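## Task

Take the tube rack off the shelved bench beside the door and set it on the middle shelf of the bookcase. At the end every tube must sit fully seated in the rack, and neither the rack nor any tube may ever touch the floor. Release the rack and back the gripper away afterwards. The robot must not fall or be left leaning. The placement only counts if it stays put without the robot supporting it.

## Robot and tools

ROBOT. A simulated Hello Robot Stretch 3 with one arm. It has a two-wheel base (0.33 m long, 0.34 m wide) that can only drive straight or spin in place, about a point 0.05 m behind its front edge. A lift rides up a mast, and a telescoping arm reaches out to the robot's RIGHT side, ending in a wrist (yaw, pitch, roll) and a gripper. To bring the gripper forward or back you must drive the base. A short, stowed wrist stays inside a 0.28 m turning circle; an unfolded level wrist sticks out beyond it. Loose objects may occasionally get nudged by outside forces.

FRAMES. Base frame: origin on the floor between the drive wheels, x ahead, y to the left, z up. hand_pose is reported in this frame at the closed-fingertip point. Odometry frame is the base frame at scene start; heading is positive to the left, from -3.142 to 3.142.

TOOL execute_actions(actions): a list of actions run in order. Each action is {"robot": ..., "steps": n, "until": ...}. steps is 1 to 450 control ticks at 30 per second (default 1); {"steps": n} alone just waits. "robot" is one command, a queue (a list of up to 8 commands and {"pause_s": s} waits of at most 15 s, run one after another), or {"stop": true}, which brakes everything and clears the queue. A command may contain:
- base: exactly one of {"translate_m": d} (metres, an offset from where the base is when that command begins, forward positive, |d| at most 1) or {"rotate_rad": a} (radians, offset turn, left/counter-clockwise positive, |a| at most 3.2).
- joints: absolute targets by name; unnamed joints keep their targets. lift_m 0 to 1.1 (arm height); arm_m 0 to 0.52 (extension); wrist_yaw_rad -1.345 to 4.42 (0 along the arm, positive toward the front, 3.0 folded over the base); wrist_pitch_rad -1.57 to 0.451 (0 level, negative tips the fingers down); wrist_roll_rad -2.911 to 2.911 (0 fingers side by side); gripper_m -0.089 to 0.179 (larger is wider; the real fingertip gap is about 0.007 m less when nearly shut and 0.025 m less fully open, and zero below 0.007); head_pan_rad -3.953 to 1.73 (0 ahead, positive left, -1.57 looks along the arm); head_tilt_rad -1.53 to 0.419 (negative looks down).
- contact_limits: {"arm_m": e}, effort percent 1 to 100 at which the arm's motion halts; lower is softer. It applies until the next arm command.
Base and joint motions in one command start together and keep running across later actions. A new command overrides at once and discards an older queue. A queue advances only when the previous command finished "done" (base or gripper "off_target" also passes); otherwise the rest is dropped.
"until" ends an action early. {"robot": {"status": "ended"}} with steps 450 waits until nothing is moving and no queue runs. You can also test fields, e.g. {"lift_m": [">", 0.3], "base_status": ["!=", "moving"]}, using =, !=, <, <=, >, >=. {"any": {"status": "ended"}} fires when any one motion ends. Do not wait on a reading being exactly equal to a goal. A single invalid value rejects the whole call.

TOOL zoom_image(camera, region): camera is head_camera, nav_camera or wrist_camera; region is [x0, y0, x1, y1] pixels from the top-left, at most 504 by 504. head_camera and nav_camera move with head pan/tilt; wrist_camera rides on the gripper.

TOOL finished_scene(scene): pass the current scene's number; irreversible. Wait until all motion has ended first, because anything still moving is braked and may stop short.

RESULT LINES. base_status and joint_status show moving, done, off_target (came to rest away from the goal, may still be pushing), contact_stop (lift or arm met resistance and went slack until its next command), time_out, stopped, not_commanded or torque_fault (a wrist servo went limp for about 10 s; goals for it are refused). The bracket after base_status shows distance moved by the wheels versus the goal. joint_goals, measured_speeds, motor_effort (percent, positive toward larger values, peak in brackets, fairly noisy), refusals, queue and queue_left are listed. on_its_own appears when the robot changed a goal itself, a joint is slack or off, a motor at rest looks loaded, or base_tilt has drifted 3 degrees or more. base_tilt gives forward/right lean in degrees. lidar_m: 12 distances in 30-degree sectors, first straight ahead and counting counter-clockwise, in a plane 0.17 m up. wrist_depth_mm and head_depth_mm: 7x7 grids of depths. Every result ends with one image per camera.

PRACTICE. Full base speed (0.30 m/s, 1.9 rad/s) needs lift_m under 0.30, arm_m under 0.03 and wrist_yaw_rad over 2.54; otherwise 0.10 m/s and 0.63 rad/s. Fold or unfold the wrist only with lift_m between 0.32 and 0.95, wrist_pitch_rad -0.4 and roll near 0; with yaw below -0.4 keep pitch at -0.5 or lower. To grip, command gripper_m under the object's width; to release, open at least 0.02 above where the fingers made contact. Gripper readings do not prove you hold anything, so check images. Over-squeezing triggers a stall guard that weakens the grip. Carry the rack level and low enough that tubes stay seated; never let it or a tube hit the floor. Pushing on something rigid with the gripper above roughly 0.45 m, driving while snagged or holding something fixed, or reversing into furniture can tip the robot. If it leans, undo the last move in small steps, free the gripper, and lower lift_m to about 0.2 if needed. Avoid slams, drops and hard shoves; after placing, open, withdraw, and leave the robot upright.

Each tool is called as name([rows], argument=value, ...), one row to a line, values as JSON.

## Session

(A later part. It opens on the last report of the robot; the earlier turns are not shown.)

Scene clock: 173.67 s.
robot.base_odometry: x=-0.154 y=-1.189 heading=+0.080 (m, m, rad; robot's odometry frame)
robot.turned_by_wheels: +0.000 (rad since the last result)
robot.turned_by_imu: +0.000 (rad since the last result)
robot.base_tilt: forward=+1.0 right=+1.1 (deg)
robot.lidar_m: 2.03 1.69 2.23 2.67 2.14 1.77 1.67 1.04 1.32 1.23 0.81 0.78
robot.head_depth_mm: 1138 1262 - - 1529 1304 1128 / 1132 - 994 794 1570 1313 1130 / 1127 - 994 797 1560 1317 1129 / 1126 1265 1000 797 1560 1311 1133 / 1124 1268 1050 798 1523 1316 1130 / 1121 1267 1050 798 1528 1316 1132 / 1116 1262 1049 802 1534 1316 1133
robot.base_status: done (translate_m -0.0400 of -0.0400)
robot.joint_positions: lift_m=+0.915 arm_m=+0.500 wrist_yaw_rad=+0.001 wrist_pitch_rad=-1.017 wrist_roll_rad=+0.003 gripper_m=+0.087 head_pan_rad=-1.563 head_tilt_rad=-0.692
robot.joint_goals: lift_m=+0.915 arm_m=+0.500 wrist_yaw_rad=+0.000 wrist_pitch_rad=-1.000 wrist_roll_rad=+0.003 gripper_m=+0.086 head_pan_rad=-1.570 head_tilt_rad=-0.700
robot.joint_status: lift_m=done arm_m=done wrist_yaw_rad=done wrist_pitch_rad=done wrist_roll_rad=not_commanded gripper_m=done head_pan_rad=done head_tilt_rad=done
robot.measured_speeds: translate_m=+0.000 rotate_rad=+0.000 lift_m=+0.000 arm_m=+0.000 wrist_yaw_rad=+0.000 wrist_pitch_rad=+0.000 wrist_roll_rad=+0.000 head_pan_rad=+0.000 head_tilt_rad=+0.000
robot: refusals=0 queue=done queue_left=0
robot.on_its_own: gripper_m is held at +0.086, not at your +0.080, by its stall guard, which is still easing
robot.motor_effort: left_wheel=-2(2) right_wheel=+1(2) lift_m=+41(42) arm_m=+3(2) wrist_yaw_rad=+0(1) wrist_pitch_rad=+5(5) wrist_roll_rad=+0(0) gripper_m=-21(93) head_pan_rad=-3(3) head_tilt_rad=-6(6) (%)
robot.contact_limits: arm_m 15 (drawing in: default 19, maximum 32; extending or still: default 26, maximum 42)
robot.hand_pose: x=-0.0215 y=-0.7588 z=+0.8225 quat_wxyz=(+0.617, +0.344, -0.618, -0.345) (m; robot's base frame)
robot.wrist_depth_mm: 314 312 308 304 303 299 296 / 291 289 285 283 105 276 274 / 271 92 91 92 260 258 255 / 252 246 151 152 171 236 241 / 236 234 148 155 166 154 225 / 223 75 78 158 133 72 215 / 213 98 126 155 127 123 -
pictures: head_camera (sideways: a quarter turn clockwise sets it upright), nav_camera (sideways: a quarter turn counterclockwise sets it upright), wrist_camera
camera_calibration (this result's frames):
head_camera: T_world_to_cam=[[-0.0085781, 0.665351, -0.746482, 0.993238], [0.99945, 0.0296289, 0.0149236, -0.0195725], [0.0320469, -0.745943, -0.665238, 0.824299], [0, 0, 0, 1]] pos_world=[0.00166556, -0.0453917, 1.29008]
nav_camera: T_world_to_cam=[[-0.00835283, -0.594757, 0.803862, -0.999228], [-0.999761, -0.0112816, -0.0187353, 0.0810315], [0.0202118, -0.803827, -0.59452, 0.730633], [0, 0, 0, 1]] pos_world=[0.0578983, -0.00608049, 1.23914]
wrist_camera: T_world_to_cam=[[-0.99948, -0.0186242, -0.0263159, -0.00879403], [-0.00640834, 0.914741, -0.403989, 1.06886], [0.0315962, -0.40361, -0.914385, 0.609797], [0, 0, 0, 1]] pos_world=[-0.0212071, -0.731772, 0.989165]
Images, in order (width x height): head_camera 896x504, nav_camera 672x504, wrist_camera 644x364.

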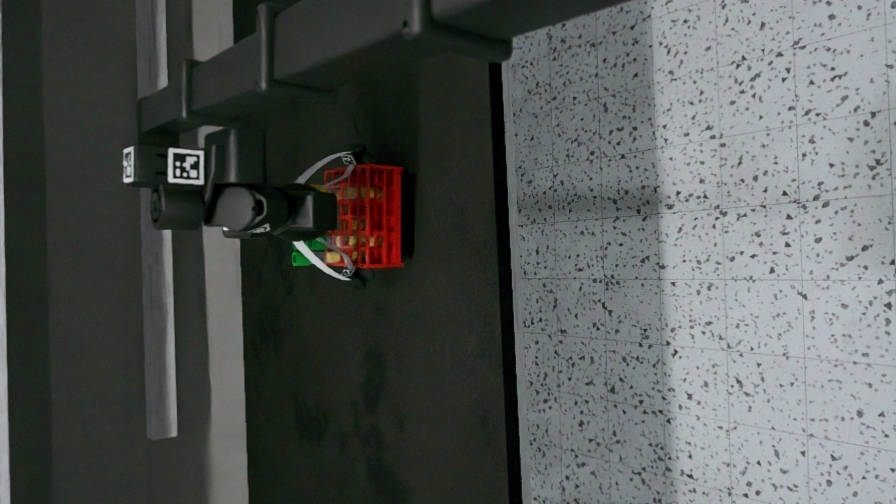

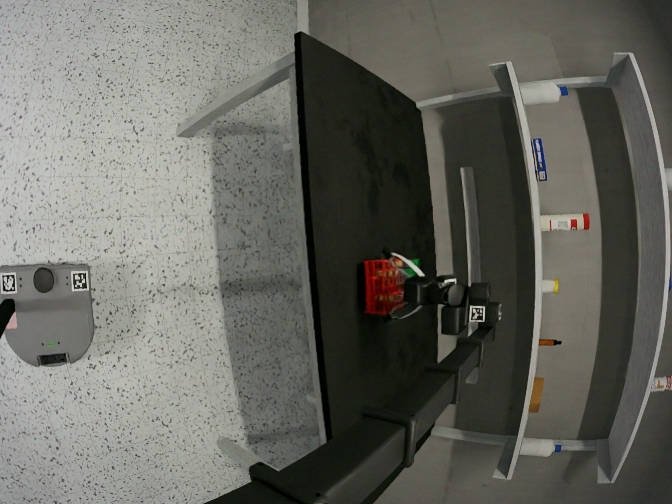

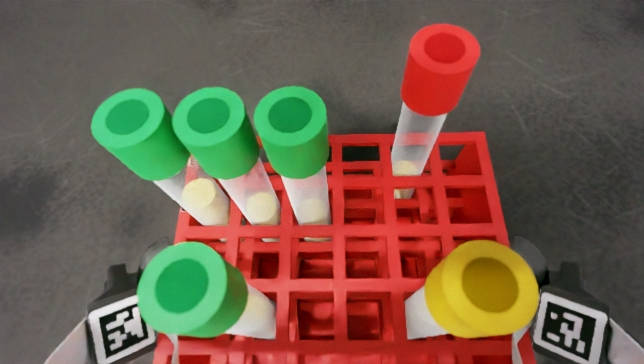

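execute_actions([
  {"robot":{"joints":{"arm_m":0.40}},"steps":450,"until":{"robot":{"status":"ended"}}},
])

Scene clock: 176.93 s.
robot.base_odometry: x=-0.154 y=-1.189 heading=+0.080 (m, m, rad; robot's odometry frame)
robot.turned_by_wheels: +0.000 (rad since the last result)
robot.turned_by_imu: +0.000 (rad since the last result)
robot.base_tilt: forward=+1.1 right=+1.1 (deg)
robot.lidar_m: 2.03 1.68 2.23 2.68 2.14 1.77 1.67 1.04 1.31 1.23 0.81 0.78
robot.head_depth_mm: 1138 1266 - 805 1515 1311 1125 / 1134 1213 994 796 1568 1309 1128 / 1128 1213 - 746 1551 1314 1129 / 1124 1269 1046 743 1559 1307 1134 / 1123 1269 1046 795 1523 1316 1132 / 1122 1261 1051 801 1528 1316 1136 / 1112 1267 1053 802 1528 1319 1136
robot.base_status: done (translate_m -0.0400 of -0.0400)
robot.joint_positions: lift_m=+0.915 arm_m=+0.400 wrist_yaw_rad=+0.001 wrist_pitch_rad=-1.018 wrist_roll_rad=+0.003 gripper_m=+0.093 head_pan_rad=-1.563 head_tilt_rad=-0.692
robot.joint_goals: lift_m=+0.915 arm_m=+0.400 wrist_yaw_rad=+0.000 wrist_pitch_rad=-1.000 wrist_roll_rad=+0.003 gripper_m=+0.092 head_pan_rad=-1.570 head_tilt_rad=-0.700
robot.joint_status: lift_m=done arm_m=done wrist_yaw_rad=done wrist_pitch_rad=done wrist_roll_rad=not_commanded gripper_m=done head_pan_rad=done head_tilt_rad=done
robot.measured_speeds: translate_m=+0.000 rotate_rad=+0.000 lift_m=+0.000 arm_m=+0.000 wrist_yaw_rad=+0.000 wrist_pitch_rad=+0.000 wrist_roll_rad=+0.000 head_pan_rad=+0.000 head_tilt_rad=+0.000
robot: refusals=0 queue=done queue_left=0
robot.on_its_own: gripper_m is held at +0.092, not at your +0.080, by its stall guard, which is not easing now
robot.motor_effort: left_wheel=-2(2) right_wheel=+1(1) lift_m=+41(40) arm_m=-3(4) wrist_yaw_rad=+0(1) wrist_pitch_rad=+5(5) wrist_roll_rad=+0(1) gripper_m=-18(22) head_pan_rad=-3(3) head_tilt_rad=-4(6) (%)
robot.hand_pose: x=-0.0215 y=-0.6593 z=+0.8225 quat_wxyz=(+0.617, +0.344, -0.618, -0.345) (m; robot's base frame)
robot.wrist_depth_mm: 314 312 307 304 300 298 297 / 290 289 286 283 106 275 274 / 270 93 92 92 258 259 256 / 252 247 151 154 172 237 239 / 236 234 147 156 166 155 224 / 223 75 77 158 133 72 214 / 213 99 126 155 127 123 -
pictures: head_camera (sideways: a quarter turn clockwise sets it upright), nav_camera (sideways: a quarter turn counterclockwise sets it upright), wrist_camera
camera_calibration (this result's frames):
head_camera: T_world_to_cam=[[-0.00857826, 0.66535, -0.746482, 0.993238], [0.99945, 0.0296291, 0.0149236, -0.0195725], [0.0320471, -0.745943, -0.665238, 0.824299], [0, 0, 0, 1]] pos_world=[0.00166557, -0.0453917, 1.29008]
nav_camera: T_world_to_cam=[[-0.00835269, -0.594756, 0.803863, -0.999228], [-0.999761, -0.0112818, -0.0187353, 0.0810315], [0.020212, -0.803827, -0.59452, 0.730633], [0, 0, 0, 1]] pos_world=[0.0578983, -0.00608049, 1.23914]
wrist_camera: T_world_to_cam=[[-0.99948, -0.0186053, -0.0263286, -0.00692081], [-0.00640798, 0.915023, -0.403351, 0.977497], [0.0315957, -0.402972, -0.914667, 0.650524], [0, 0, 0, 1]] pos_world=[-0.0212072, -0.632418, 0.989104]
Images, in order (width x height): head_camera 896x504, nav_camera 672x504, wrist_camera 644x364.

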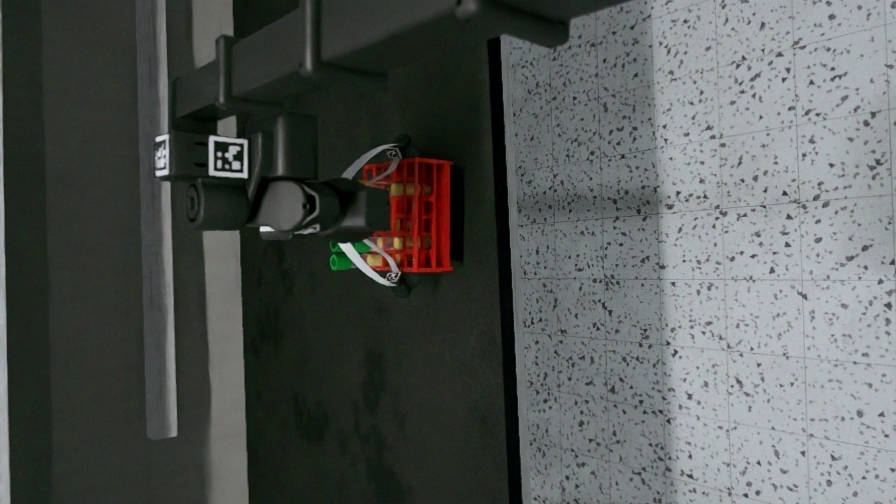

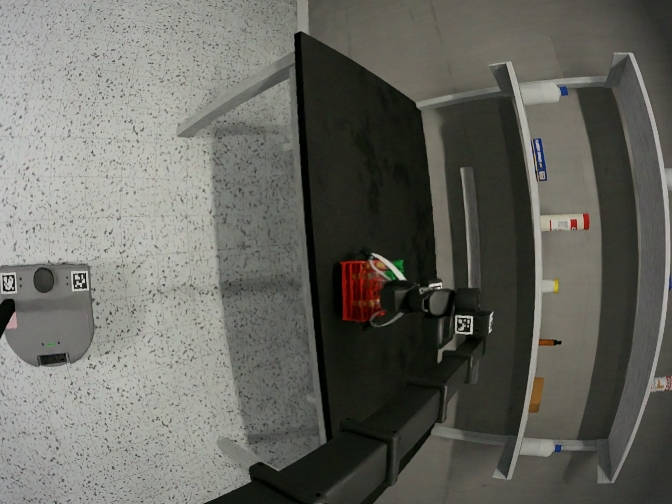

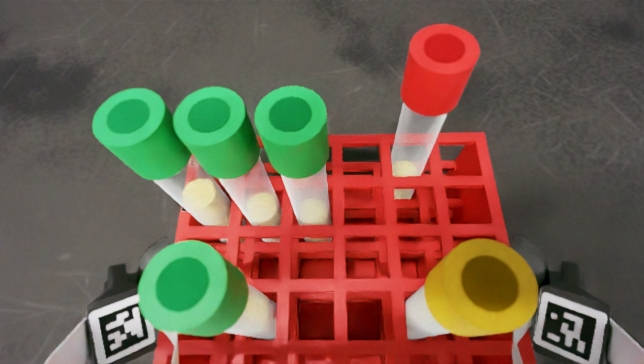

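execute_actions([
  {"robot":[{"joints":{"arm_m":0.04}},{"base":{"rotate_rad":-0.97},"joints":{"head_pan_rad":-2.4,"head_tilt_rad":-0.5}},{"base":{"translate_m":-0.85},"joints":{"lift_m":0.80}}],"steps":450,"until":{"robot":{"status":"ended"}}},
])

Scene clock: 202.53 s.
robot.base_odometry: x=-0.682 y=-0.538 heading=-0.890 (m, m, rad; robot's odometry frame)
robot.turned_by_wheels: -0.970 (rad since the last result)
robot.turned_by_imu: -0.976 (rad since the last result)
robot.base_tilt: forward=+0.9 right=+2.1 (deg)
robot.lidar_m: 1.62 2.57 2.06 2.15 2.35 1.91 1.57 1.04 1.25 1.30 1.39 1.96
robot.head_depth_mm: 1155 1079 1353 1417 1650 1470 1223 / 1117 1200 1072 1208 1606 1472 1225 / 1089 1185 1277 1389 1514 1451 1225 / 1059 1161 1291 1443 1651 1490 1270 / 1031 1134 1251 1393 1586 1478 - / 1003 1096 1215 1356 1527 1520 - / 979 1070 1174 1307 1465 1483 -
robot.base_status: moving (translate_m -0.8382 of -0.8500)
robot.joint_positions: lift_m=+0.800 arm_m=+0.040 wrist_yaw_rad=+0.001 wrist_pitch_rad=-1.019 wrist_roll_rad=+0.003 gripper_m=+0.093 head_pan_rad=-2.393 head_tilt_rad=-0.507
robot.joint_goals: lift_m=+0.800 arm_m=+0.040 wrist_yaw_rad=+0.000 wrist_pitch_rad=-1.000 wrist_roll_rad=+0.003 gripper_m=+0.092 head_pan_rad=-2.400 head_tilt_rad=-0.500
robot.joint_status: lift_m=done arm_m=done wrist_yaw_rad=done wrist_pitch_rad=done wrist_roll_rad=not_commanded gripper_m=done head_pan_rad=done head_tilt_rad=done
robot.measured_speeds: translate_m=-0.062 rotate_rad=+0.000 lift_m=+0.000 arm_m=+0.000 wrist_yaw_rad=+0.000 wrist_pitch_rad=+0.000 wrist_roll_rad=+0.000 head_pan_rad=+0.000 head_tilt_rad=+0.000
robot: refusals=0 queue=running queue_left=0
robot.on_its_own: gripper_m is held at +0.092, not at your +0.080, by its stall guard, which is not easing now
robot.motor_effort: left_wheel=+3(7) right_wheel=-3(8) lift_m=+20(40) arm_m=-3(3) wrist_yaw_rad=+0(0) wrist_pitch_rad=+6(6) wrist_roll_rad=+1(1) gripper_m=-18(19) head_pan_rad=-3(39) head_tilt_rad=+3(28) (%)
robot.hand_pose: x=-0.0215 y=-0.2992 z=+0.7083 quat_wxyz=(+0.617, +0.344, -0.618, -0.345) (m; robot's base frame)
robot.wrist_depth_mm: - - - - - - 952 / - - - - 106 - - / - 92 92 92 - - - / - 974 151 154 171 929 938 / 936 931 147 155 167 154 894 / 871 75 76 158 133 72 843 / 838 98 126 162 128 123 -
pictures: head_camera (sideways: a quarter turn clockwise sets it upright), nav_camera (sideways: a quarter turn counterclockwise sets it upright), wrist_camera
camera_calibration (this result's frames):
head_camera: T_world_to_cam=[[0.376355, 0.354539, -0.855955, 1.1336], [0.698318, -0.71571, 0.0105948, -0.012103], [-0.608859, -0.601716, -0.516942, 0.635285], [0, 0, 0, 1]] pos_world=[-0.0313876, -0.0283081, 1.29885]
nav_camera: T_world_to_cam=[[-0.328869, -0.288039, 0.899377, -1.12183], [-0.685734, 0.727637, -0.0177105, 0.0777861], [-0.649319, -0.622558, -0.436815, 0.529527], [0, 0, 0, 1]] pos_world=[0.0282388, -0.0500689, 1.24163]
wrist_camera: T_world_to_cam=[[-0.99948, -0.0185871, -0.0263398, -0.00321477], [-0.0063987, 0.915175, -0.403005, 0.601748], [0.0315962, -0.402627, -0.914819, 0.691386], [0, 0, 0, 1]] pos_world=[-0.0212079, -0.272395, 0.874915]
Images, in order (width x height): head_camera 896x504, nav_camera 672x504, wrist_camera 644x364.

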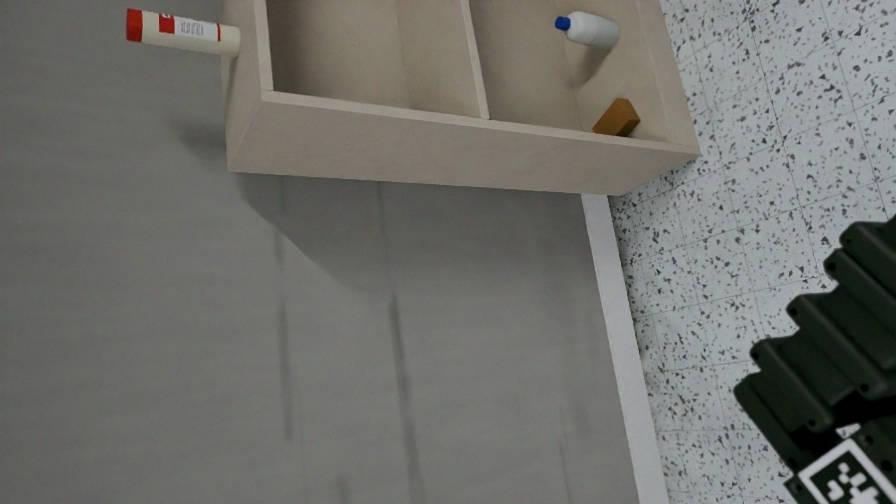

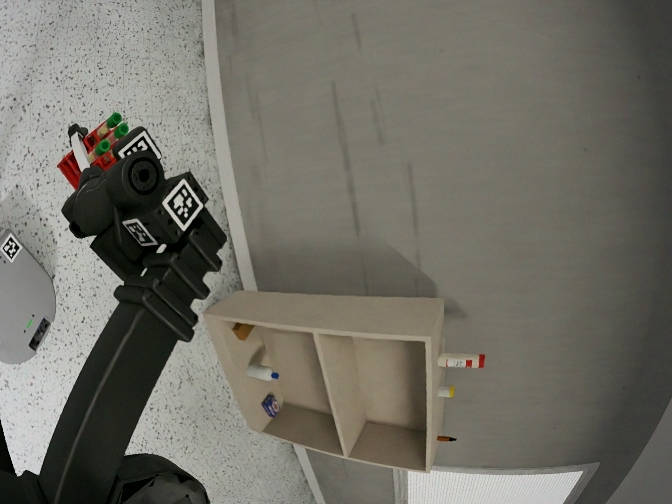

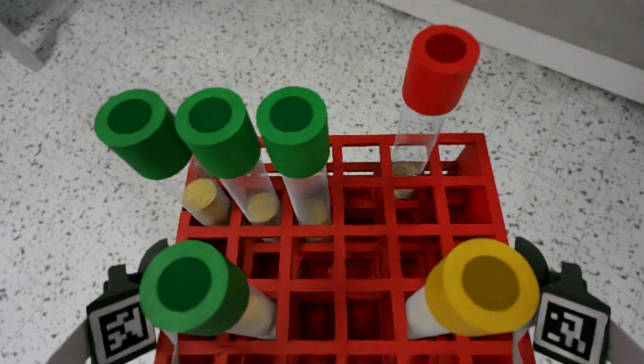

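execute_actions([
  {"robot":[{"base":{"translate_m":-0.80}},{"base":{"rotate_rad":-0.60},"joints":{"head_pan_rad":-1.57,"head_tilt_rad":-0.75}}],"steps":450,"until":{"robot":{"status":"ended"}}},
])

Scene clock: 220.90 s.
robot.base_odometry: x=-1.193 y=+0.093 heading=-1.490 (m, m, rad; robot's odometry frame)
robot.turned_by_wheels: -0.600 (rad since the last result)
robot.turned_by_imu: -0.605 (rad since the last result)
robot.base_tilt: forward=+1.1 right=+1.2 (deg)
robot.lidar_m: 2.02 2.42 2.62 2.47 2.13 1.63 1.26 1.28 0.77 0.59 0.53 1.11
robot.head_depth_mm: 699 572 870 915 1273 - - / 680 571 859 917 819 - 1081 / 691 574 849 918 819 - 1070 / 689 576 843 923 820 545 1095 / 490 543 832 919 1241 1200 1119 / 680 580 815 873 824 1231 1116 / 677 583 579 692 1340 1287 1117
robot.base_status: done (rotate_rad -0.5999 of -0.6000)
robot.joint_positions: lift_m=+0.800 arm_m=+0.040 wrist_yaw_rad=+0.001 wrist_pitch_rad=-1.019 wrist_roll_rad=+0.003 gripper_m=+0.093 head_pan_rad=-1.577 head_tilt_rad=-0.741
robot.joint_goals: lift_m=+0.800 arm_m=+0.040 wrist_yaw_rad=+0.000 wrist_pitch_rad=-1.000 wrist_roll_rad=+0.003 gripper_m=+0.092 head_pan_rad=-1.570 head_tilt_rad=-0.750
robot.joint_status: lift_m=done arm_m=done wrist_yaw_rad=done wrist_pitch_rad=done wrist_roll_rad=not_commanded gripper_m=done head_pan_rad=done head_tilt_rad=done
robot.measured_speeds: translate_m=+0.000 rotate_rad=+0.000 lift_m=+0.000 arm_m=+0.000 wrist_yaw_rad=+0.000 wrist_pitch_rad=+0.000 wrist_roll_rad=+0.000 head_pan_rad=+0.000 head_tilt_rad=+0.000
robot: refusals=0 queue=done queue_left=0
robot.on_its_own: gripper_m is held at +0.092, not at your +0.080, by its stall guard, which is not easing now
robot.motor_effort: left_wheel=+2(7) right_wheel=-3(8) lift_m=+20(20) arm_m=-4(4) wrist_yaw_rad=-1(0) wrist_pitch_rad=+6(5) wrist_roll_rad=+1(1) gripper_m=-20(19) head_pan_rad=+3(38) head_tilt_rad=-6(31) (%)
robot.hand_pose: x=-0.0215 y=-0.2992 z=+0.7083 quat_wxyz=(+0.617, +0.344, -0.618, -0.345) (m; robot's base frame)
robot.wrist_depth_mm: 310 319 316 316 312 315 325 / 738 363 699 749 109 826 670 / 976 93 92 92 888 872 675 / 990 957 151 153 171 829 922 / 931 930 148 156 166 155 879 / 880 75 77 158 133 72 838 / 831 99 126 155 127 123 -
pictures: head_camera (sideways: a quarter turn clockwise sets it upright), nav_camera (sideways: a quarter turn counterclockwise sets it upright), wrist_camera
camera_calibration (this result's frames):
head_camera: T_world_to_cam=[[0.000778424, 0.701013, -0.713148, 0.949738], [0.999757, 0.0151549, 0.0159882, -0.0209593], [0.0220156, -0.712988, -0.700831, 0.870654], [0, 0, 0, 1]] pos_world=[0.00104695, -0.0446954, 1.28782]
nav_camera: T_world_to_cam=[[-0.016757, -0.633075, 0.773909, -0.96013], [-0.999816, 0.00335906, -0.0189006, 0.0812459], [0.00936592, -0.774083, -0.633015, 0.780776], [0, 0, 0, 1]] pos_world=[0.0578293, -0.00372172, 1.23883]
wrist_camera: T_world_to_cam=[[-0.99948, -0.0185838, -0.0263425, -0.00321171], [-0.00639461, 0.915175, -0.403005, 0.601746], [0.0315974, -0.402627, -0.914819, 0.691386], [0, 0, 0, 1]] pos_world=[-0.0212081, -0.272392, 0.874915]
Images, in order (width x height): head_camera 896x504, nav_camera 672x504, wrist_camera 644x364.

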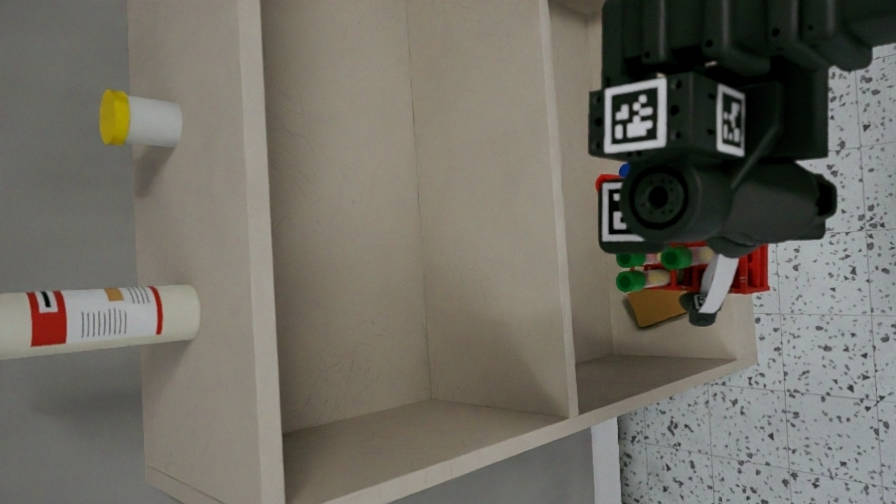

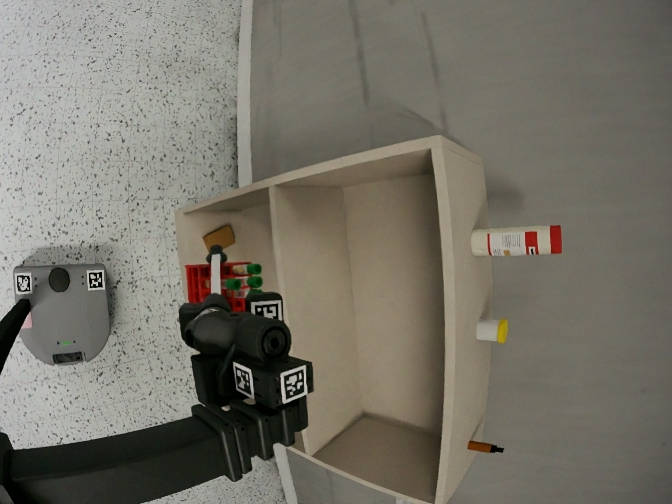

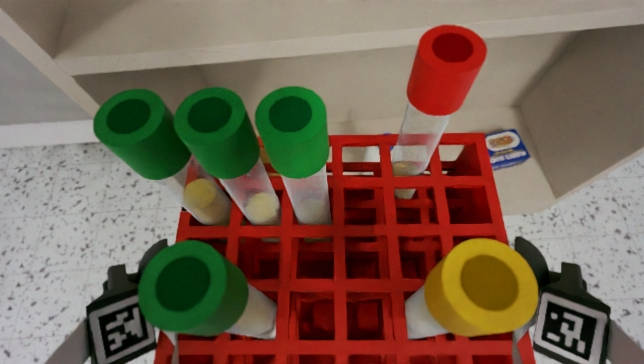

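execute_actions([
  {"robot":[{"joints":{"lift_m":0.787,"head_tilt_rad":-0.6}},{"joints":{"arm_m":0.30},"contact_limits":{"arm_m":12}}],"steps":450,"until":{"robot":{"status":"ended"}}},
])

Scene clock: 236.83 s.
robot.base_odometry: x=-1.193 y=+0.093 heading=-1.490 (m, m, rad; robot's odometry frame)
robot.turned_by_wheels: +0.000 (rad since the last result)
robot.turned_by_imu: +0.000 (rad since the last result)
robot.base_tilt: forward=+1.1 right=+1.2 (deg)
robot.lidar_m: 2.03 2.42 2.62 2.47 2.13 1.64 1.26 1.28 0.77 0.59 0.54 1.11
robot.head_depth_mm: 684 752 617 929 876 - - / 681 735 581 883 810 1241 1119 / 676 743 581 868 759 1225 1116 / 674 739 583 883 739 1219 1104 / 650 542 575 889 852 1211 1104 / 666 731 585 860 824 898 1120 / 663 729 554 621 716 1315 1175
robot.base_status: done (rotate_rad -0.5999 of -0.6000)
robot.joint_positions: lift_m=+0.787 arm_m=+0.300 wrist_yaw_rad=+0.001 wrist_pitch_rad=-1.019 wrist_roll_rad=+0.003 gripper_m=+0.093 head_pan_rad=-1.577 head_tilt_rad=-0.606
robot.joint_goals: lift_m=+0.787 arm_m=+0.300 wrist_yaw_rad=+0.000 wrist_pitch_rad=-1.000 wrist_roll_rad=+0.003 gripper_m=+0.092 head_pan_rad=-1.570 head_tilt_rad=-0.600
robot.joint_status: lift_m=done arm_m=done wrist_yaw_rad=done wrist_pitch_rad=done wrist_roll_rad=not_commanded gripper_m=done head_pan_rad=done head_tilt_rad=done
robot.measured_speeds: translate_m=+0.000 rotate_rad=+0.000 lift_m=+0.000 arm_m=+0.000 wrist_yaw_rad=+0.000 wrist_pitch_rad=+0.000 wrist_roll_rad=+0.000 head_pan_rad=+0.000 head_tilt_rad=+0.000
robot: refusals=0 queue=done queue_left=0
robot.on_its_own: gripper_m is held at +0.092, not at your +0.080, by its stall guard, which is not easing now
robot.motor_effort: left_wheel=+2(2) right_wheel=-3(3) lift_m=+20(20) arm_m=+2(3) wrist_yaw_rad=+0(1) wrist_pitch_rad=+5(5) wrist_roll_rad=+0(1) gripper_m=-20(18) head_pan_rad=+3(4) head_tilt_rad=+4(20) (%)
robot.contact_limits: arm_m 12 (drawing in: default 19, maximum 32; extending or still: default 26, maximum 42)
robot.hand_pose: x=-0.0215 y=-0.5585 z=+0.6953 quat_wxyz=(+0.617, +0.344, -0.618, -0.346) (m; robot's base frame)
robot.wrist_depth_mm: 281 287 289 288 291 287 287 / 279 277 274 271 106 265 263 / 260 93 92 92 250 249 247 / 242 236 151 153 171 229 229 / 228 226 148 156 166 155 216 / 214 75 77 158 132 72 206 / 205 98 127 155 127 123 -
pictures: head_camera (sideways: a quarter turn clockwise sets it upright), nav_camera (sideways: a quarter turn counterclockwise sets it upright), wrist_camera
camera_calibration (this result's frames):
head_camera: T_world_to_cam=[[0.000077318, 0.599013, -0.800739, 1.06391], [0.999768, 0.0172052, 0.0129673, -0.017029], [0.0215444, -0.800555, -0.598872, 0.738032], [0, 0, 0, 1]] pos_world=[0.00104229, -0.0461671, 1.29412]
nav_camera: T_world_to_cam=[[-0.016016, -0.523539, 0.851851, -1.06175], [-0.999832, 0.000750731, -0.0183368, 0.0805152], [0.00896054, -0.852001, -0.523463, 0.638256], [0, 0, 0, 1]] pos_world=[0.0577776, -0.0121329, 1.24003]
wrist_camera: T_world_to_cam=[[-0.99948, -0.0185805, -0.0263444, -0.00836947], [-0.00639428, 0.91522, -0.402905, 0.833751], [0.0315971, -0.402527, -0.914863, 0.575187], [0, 0, 0, 1]] pos_world=[-0.0212081, -0.531693, 0.861918]
Images, in order (width x height): head_camera 896x504, nav_camera 672x504, wrist_camera 644x364.

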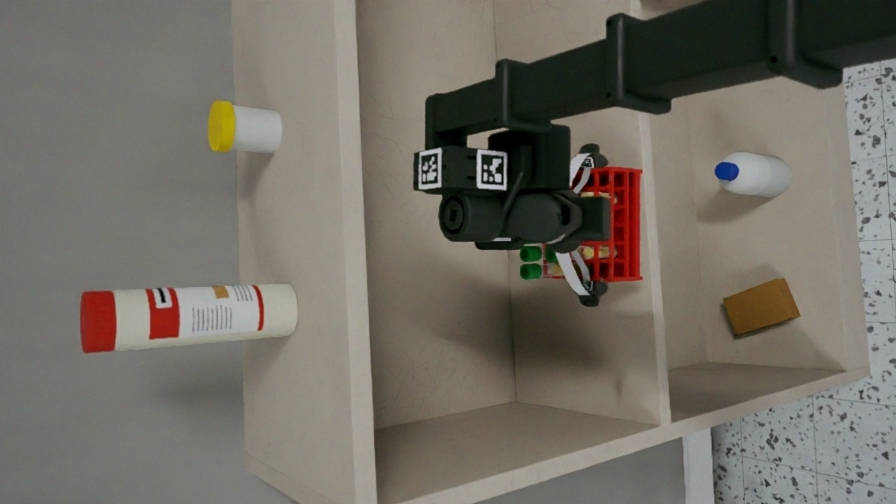

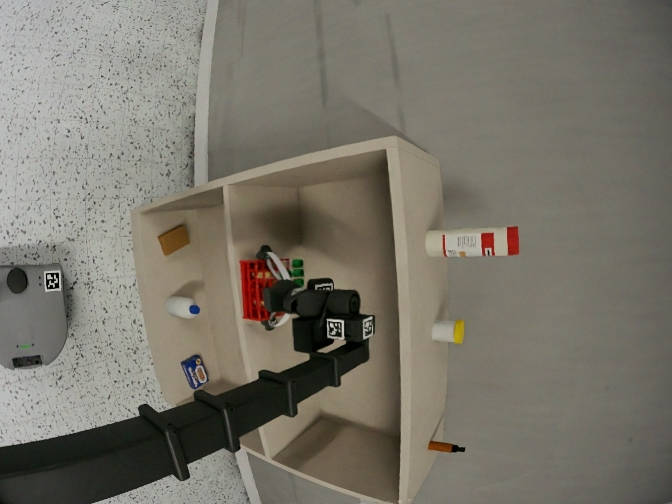

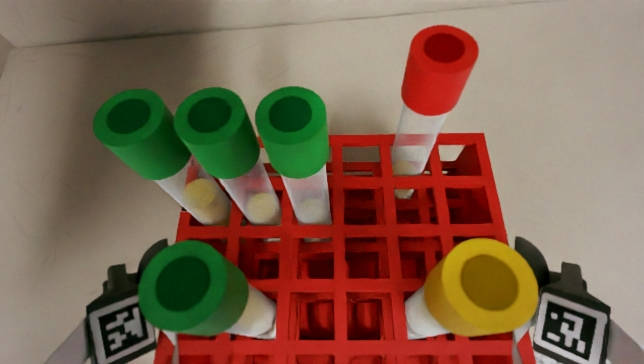

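execute_actions([
  {"robot":[{"joints":{"arm_m":0.375},"contact_limits":{"arm_m":12}},{"joints":{"lift_m":0.769}}],"steps":450,"until":{"robot":{"status":"ended"}}},
])

Scene clock: 244.00 s.
robot.base_odometry: x=-1.193 y=+0.093 heading=-1.490 (m, m, rad; robot's odometry frame)
robot.turned_by_wheels: +0.000 (rad since the last result)
robot.turned_by_imu: +0.000 (rad since the last result)
robot.base_tilt: forward=+1.1 right=+1.2 (deg)
robot.lidar_m: 2.02 2.42 2.62 2.47 2.13 1.64 1.26 1.28 0.77 0.59 0.53 1.11
robot.head_depth_mm: 684 752 617 933 876 - - / 680 735 582 896 835 1242 1121 / 676 744 583 - 805 1235 1118 / 674 741 583 875 801 1221 1105 / 649 541 577 888 851 1210 1104 / 667 731 585 863 827 902 1121 / 662 728 554 621 717 1314 1171
robot.base_status: done (rotate_rad -0.5999 of -0.6000)
robot.joint_positions: lift_m=+0.769 arm_m=+0.375 wrist_yaw_rad=+0.001 wrist_pitch_rad=-1.019 wrist_roll_rad=+0.003 gripper_m=+0.093 head_pan_rad=-1.577 head_tilt_rad=-0.606
robot.joint_goals: lift_m=+0.769 arm_m=+0.375 wrist_yaw_rad=+0.000 wrist_pitch_rad=-1.000 wrist_roll_rad=+0.003 gripper_m=+0.092 head_pan_rad=-1.570 head_tilt_rad=-0.600
robot.joint_status: lift_m=done arm_m=done wrist_yaw_rad=done wrist_pitch_rad=done wrist_roll_rad=not_commanded gripper_m=done head_pan_rad=done head_tilt_rad=done
robot.measured_speeds: translate_m=+0.000 rotate_rad=+0.000 lift_m=+0.000 arm_m=+0.000 wrist_yaw_rad=+0.000 wrist_pitch_rad=+0.000 wrist_roll_rad=+0.000 head_pan_rad=+0.000 head_tilt_rad=+0.000
robot: refusals=0 queue=done queue_left=0
robot.on_its_own: gripper_m is held at +0.092, not at your +0.080, by its stall guard, which is not easing now
robot.motor_effort: left_wheel=+2(2) right_wheel=-3(4) lift_m=+20(22) arm_m=+3(3) wrist_yaw_rad=+0(0) wrist_pitch_rad=+5(6) wrist_roll_rad=+1(1) gripper_m=-18(18) head_pan_rad=+3(4) head_tilt_rad=+5(4) (%)
robot.contact_limits: arm_m 12 (drawing in: default 19, maximum 32; extending or still: default 26, maximum 42)
robot.hand_pose: x=-0.0215 y=-0.6335 z=+0.6772 quat_wxyz=(+0.617, +0.345, -0.618, -0.346) (m; robot's base frame)
robot.wrist_depth_mm: 196 201 206 212 209 223 233 / 232 233 238 243 106 242 240 / 237 93 92 92 228 227 226 / 221 216 151 153 171 209 212 / 208 207 147 156 166 154 198 / 196 75 77 157 133 72 188 / 187 98 126 155 127 123 -
pictures: head_camera (sideways: a quarter turn clockwise sets it upright), nav_camera (sideways: a quarter turn counterclockwise sets it upright), wrist_camera
camera_calibration (this result's frames):
head_camera: T_world_to_cam=[[0.0000772702, 0.599005, -0.800745, 1.06392], [0.999768, 0.0172053, 0.0129671, -0.0170287], [0.0215444, -0.80056, -0.598865, 0.738022], [0, 0, 0, 1]] pos_world=[0.00104229, -0.0461671, 1.29412]
nav_camera: T_world_to_cam=[[-0.0160159, -0.523531, 0.851856, -1.06176], [-0.999832, 0.000750554, -0.0183368, 0.0805151], [0.00896051, -0.852006, -0.523455, 0.638245], [0, 0, 0, 1]] pos_world=[0.0577776, -0.0121335, 1.24003]
wrist_camera: T_world_to_cam=[[-0.99948, -0.0185788, -0.0263455, -0.0102357], [-0.00639409, 0.915243, -0.402852, 0.895101], [0.0315971, -0.402474, -0.914886, 0.528565], [0, 0, 0, 1]] pos_world=[-0.0212081, -0.606691, 0.843901]
Images, in order (width x height): head_camera 896x504, nav_camera 672x504, wrist_camera 644x364.

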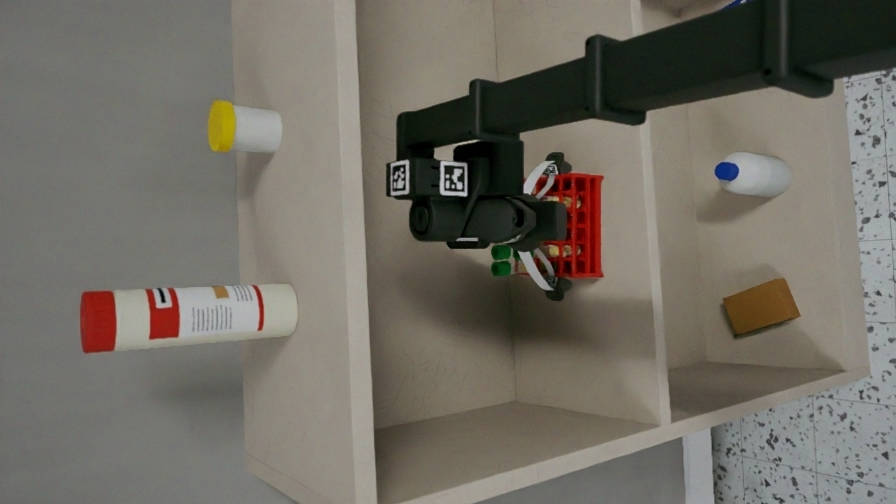

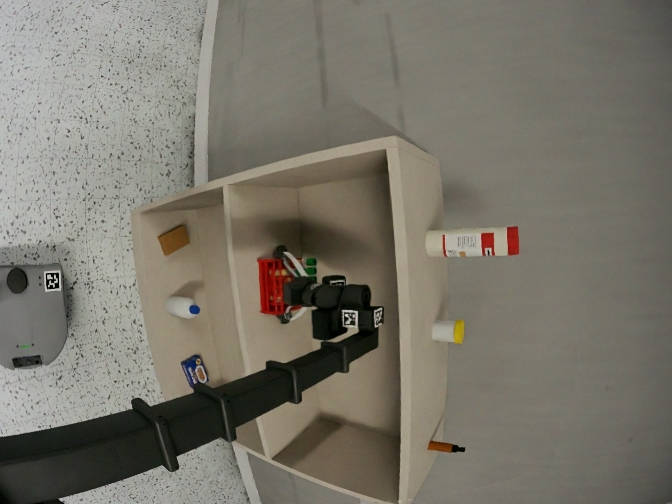

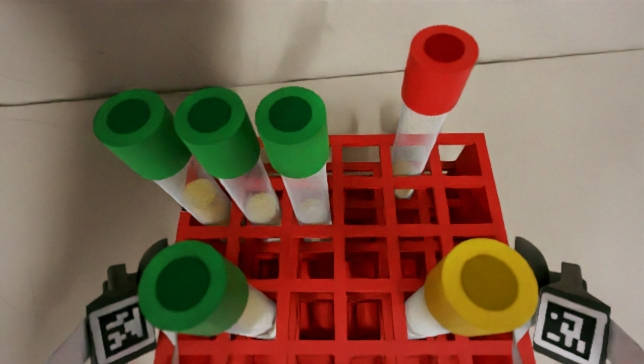

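Within about 2 mm of resting. I'll lower slightly, release and retract.

execute_actions([
  {"robot":[{"joints":{"lift_m":0.766}},{"joints":{"gripper_m":0.179}},{"joints":{"arm_m":0.05}}],"steps":450,"until":{"robot":{"status":"ended"}}},
])

zoom_image(camera="head_camera", region=[440, 130, 680, 330])

Scene clock: 251.43 s.
robot.base_odometry: x=-1.193 y=+0.093 heading=-1.490 (m, m, rad; robot's odometry frame)
robot.turned_by_wheels: +0.000 (rad since the last result)
robot.turned_by_imu: +0.000 (rad since the last result)
robot.base_tilt: forward=+1.1 right=+1.1 (deg)
robot.lidar_m: 2.03 2.42 2.62 2.47 2.12 1.63 1.26 1.28 0.77 0.59 0.53 1.11
robot.head_depth_mm: 684 754 618 933 847 1267 - / 680 738 582 922 849 1273 - / 677 743 582 910 812 1242 - / 672 741 585 885 812 1227 1121 / 648 541 577 891 852 1208 1112 / 664 730 586 863 829 900 1123 / 664 728 554 619 717 1316 1171
robot.base_status: done (rotate_rad -0.5999 of -0.6000)
robot.joint_positions: lift_m=+0.766 arm_m=+0.050 wrist_yaw_rad=+0.001 wrist_pitch_rad=-1.011 wrist_roll_rad=+0.003 gripper_m=+0.179 head_pan_rad=-1.577 head_tilt_rad=-0.606
robot.joint_goals: lift_m=+0.766 arm_m=+0.050 wrist_yaw_rad=+0.000 wrist_pitch_rad=-1.000 wrist_roll_rad=+0.003 gripper_m=+0.179 head_pan_rad=-1.570 head_tilt_rad=-0.600
robot.joint_status: lift_m=done arm_m=done wrist_yaw_rad=done wrist_pitch_rad=done wrist_roll_rad=not_commanded gripper_m=done head_pan_rad=done head_tilt_rad=done
robot.measured_speeds: translate_m=+0.000 rotate_rad=+0.000 lift_m=+0.000 arm_m=+0.000 wrist_yaw_rad=+0.000 wrist_pitch_rad=+0.000 wrist_roll_rad=+0.000 head_pan_rad=+0.000 head_tilt_rad=+0.000
robot: refusals=0 queue=done queue_left=0
robot.motor_effort: left_wheel=+2(2) right_wheel=-3(3) lift_m=+19(20) arm_m=-4(5) wrist_yaw_rad=+0(0) wrist_pitch_rad=+3(5) wrist_roll_rad=+1(1) gripper_m=+1(84) head_pan_rad=+4(4) head_tilt_rad=+5(3) (%)
robot.hand_pose: x=-0.0215 y=-0.3109 z=+0.6751 quat_wxyz=(+0.618, +0.342, -0.619, -0.343) (m; robot's base frame)
robot.wrist_depth_mm: 279 278 281 281 289 651 626 / 331 454 701 730 758 793 676 / 953 474 822 881 865 867 687 / 940 949 792 828 797 805 801 / 892 898 824 864 856 862 838 / 851 833 827 828 829 836 - / 812 776 780 779 780 766 -
pictures: head_camera (sideways: a quarter turn clockwise sets it upright), nav_camera (sideways: a quarter turn counterclockwise sets it upright), wrist_camera
camera_calibration (this result's frames):
head_camera: T_world_to_cam=[[0.0000223799, 0.598892, -0.80083, 1.06403], [0.999766, 0.0172976, 0.0129637, -0.0170244], [0.0216163, -0.800643, -0.598751, 0.737874], [0, 0, 0, 1]] pos_world=[0.00104646, -0.0461687, 1.29413]
nav_camera: T_world_to_cam=[[-0.0159678, -0.523412, 0.85193, -1.06185], [-0.999832, 0.000657491, -0.018336, 0.0805141], [0.00903715, -0.85208, -0.523334, 0.638087], [0, 0, 0, 1]] pos_world=[0.0577786, -0.0121376, 1.24003]
wrist_camera: T_world_to_cam=[[-0.99948, -0.0187705, -0.0262124, -0.00444644], [-0.00639044, 0.912249, -0.409587, 0.602604], [0.0316004, -0.409206, -0.911894, 0.652359], [0, 0, 0, 1]] pos_world=[-0.021208, -0.282858, 0.841585]
Images, in order (width x height): head_camera 896x504, nav_camera 672x504, wrist_camera 644x364.

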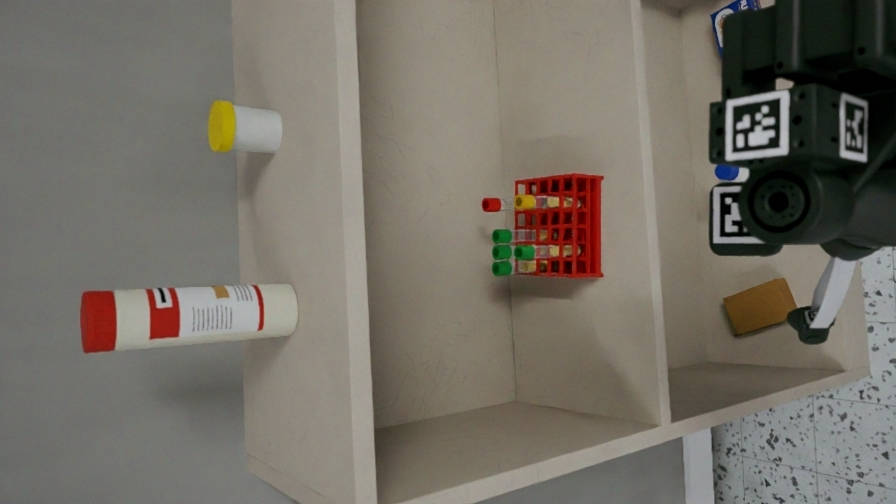

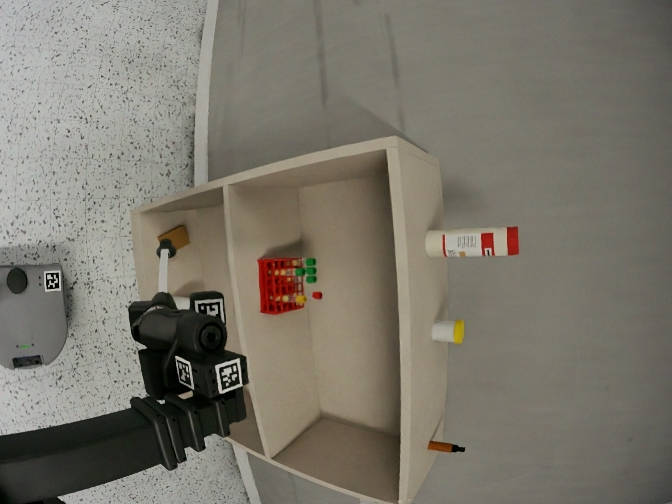

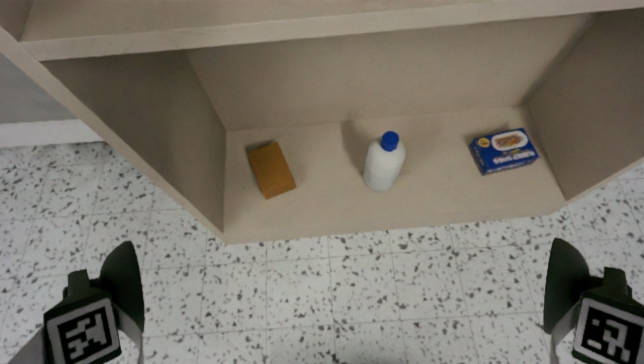

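Region (440, 130, 680, 330) of head_camera's 896x504 image, scaled by 2.100, with more detail than that image has.

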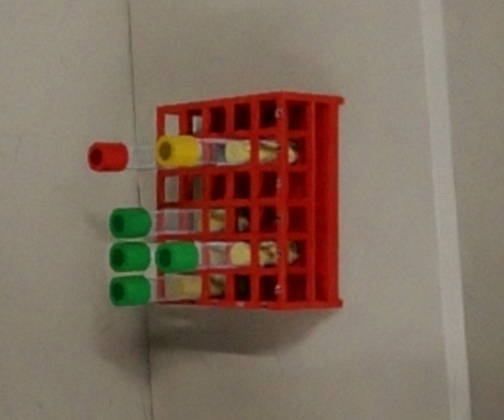

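finished_scene(scene=1)

The scene is finished: the task was done.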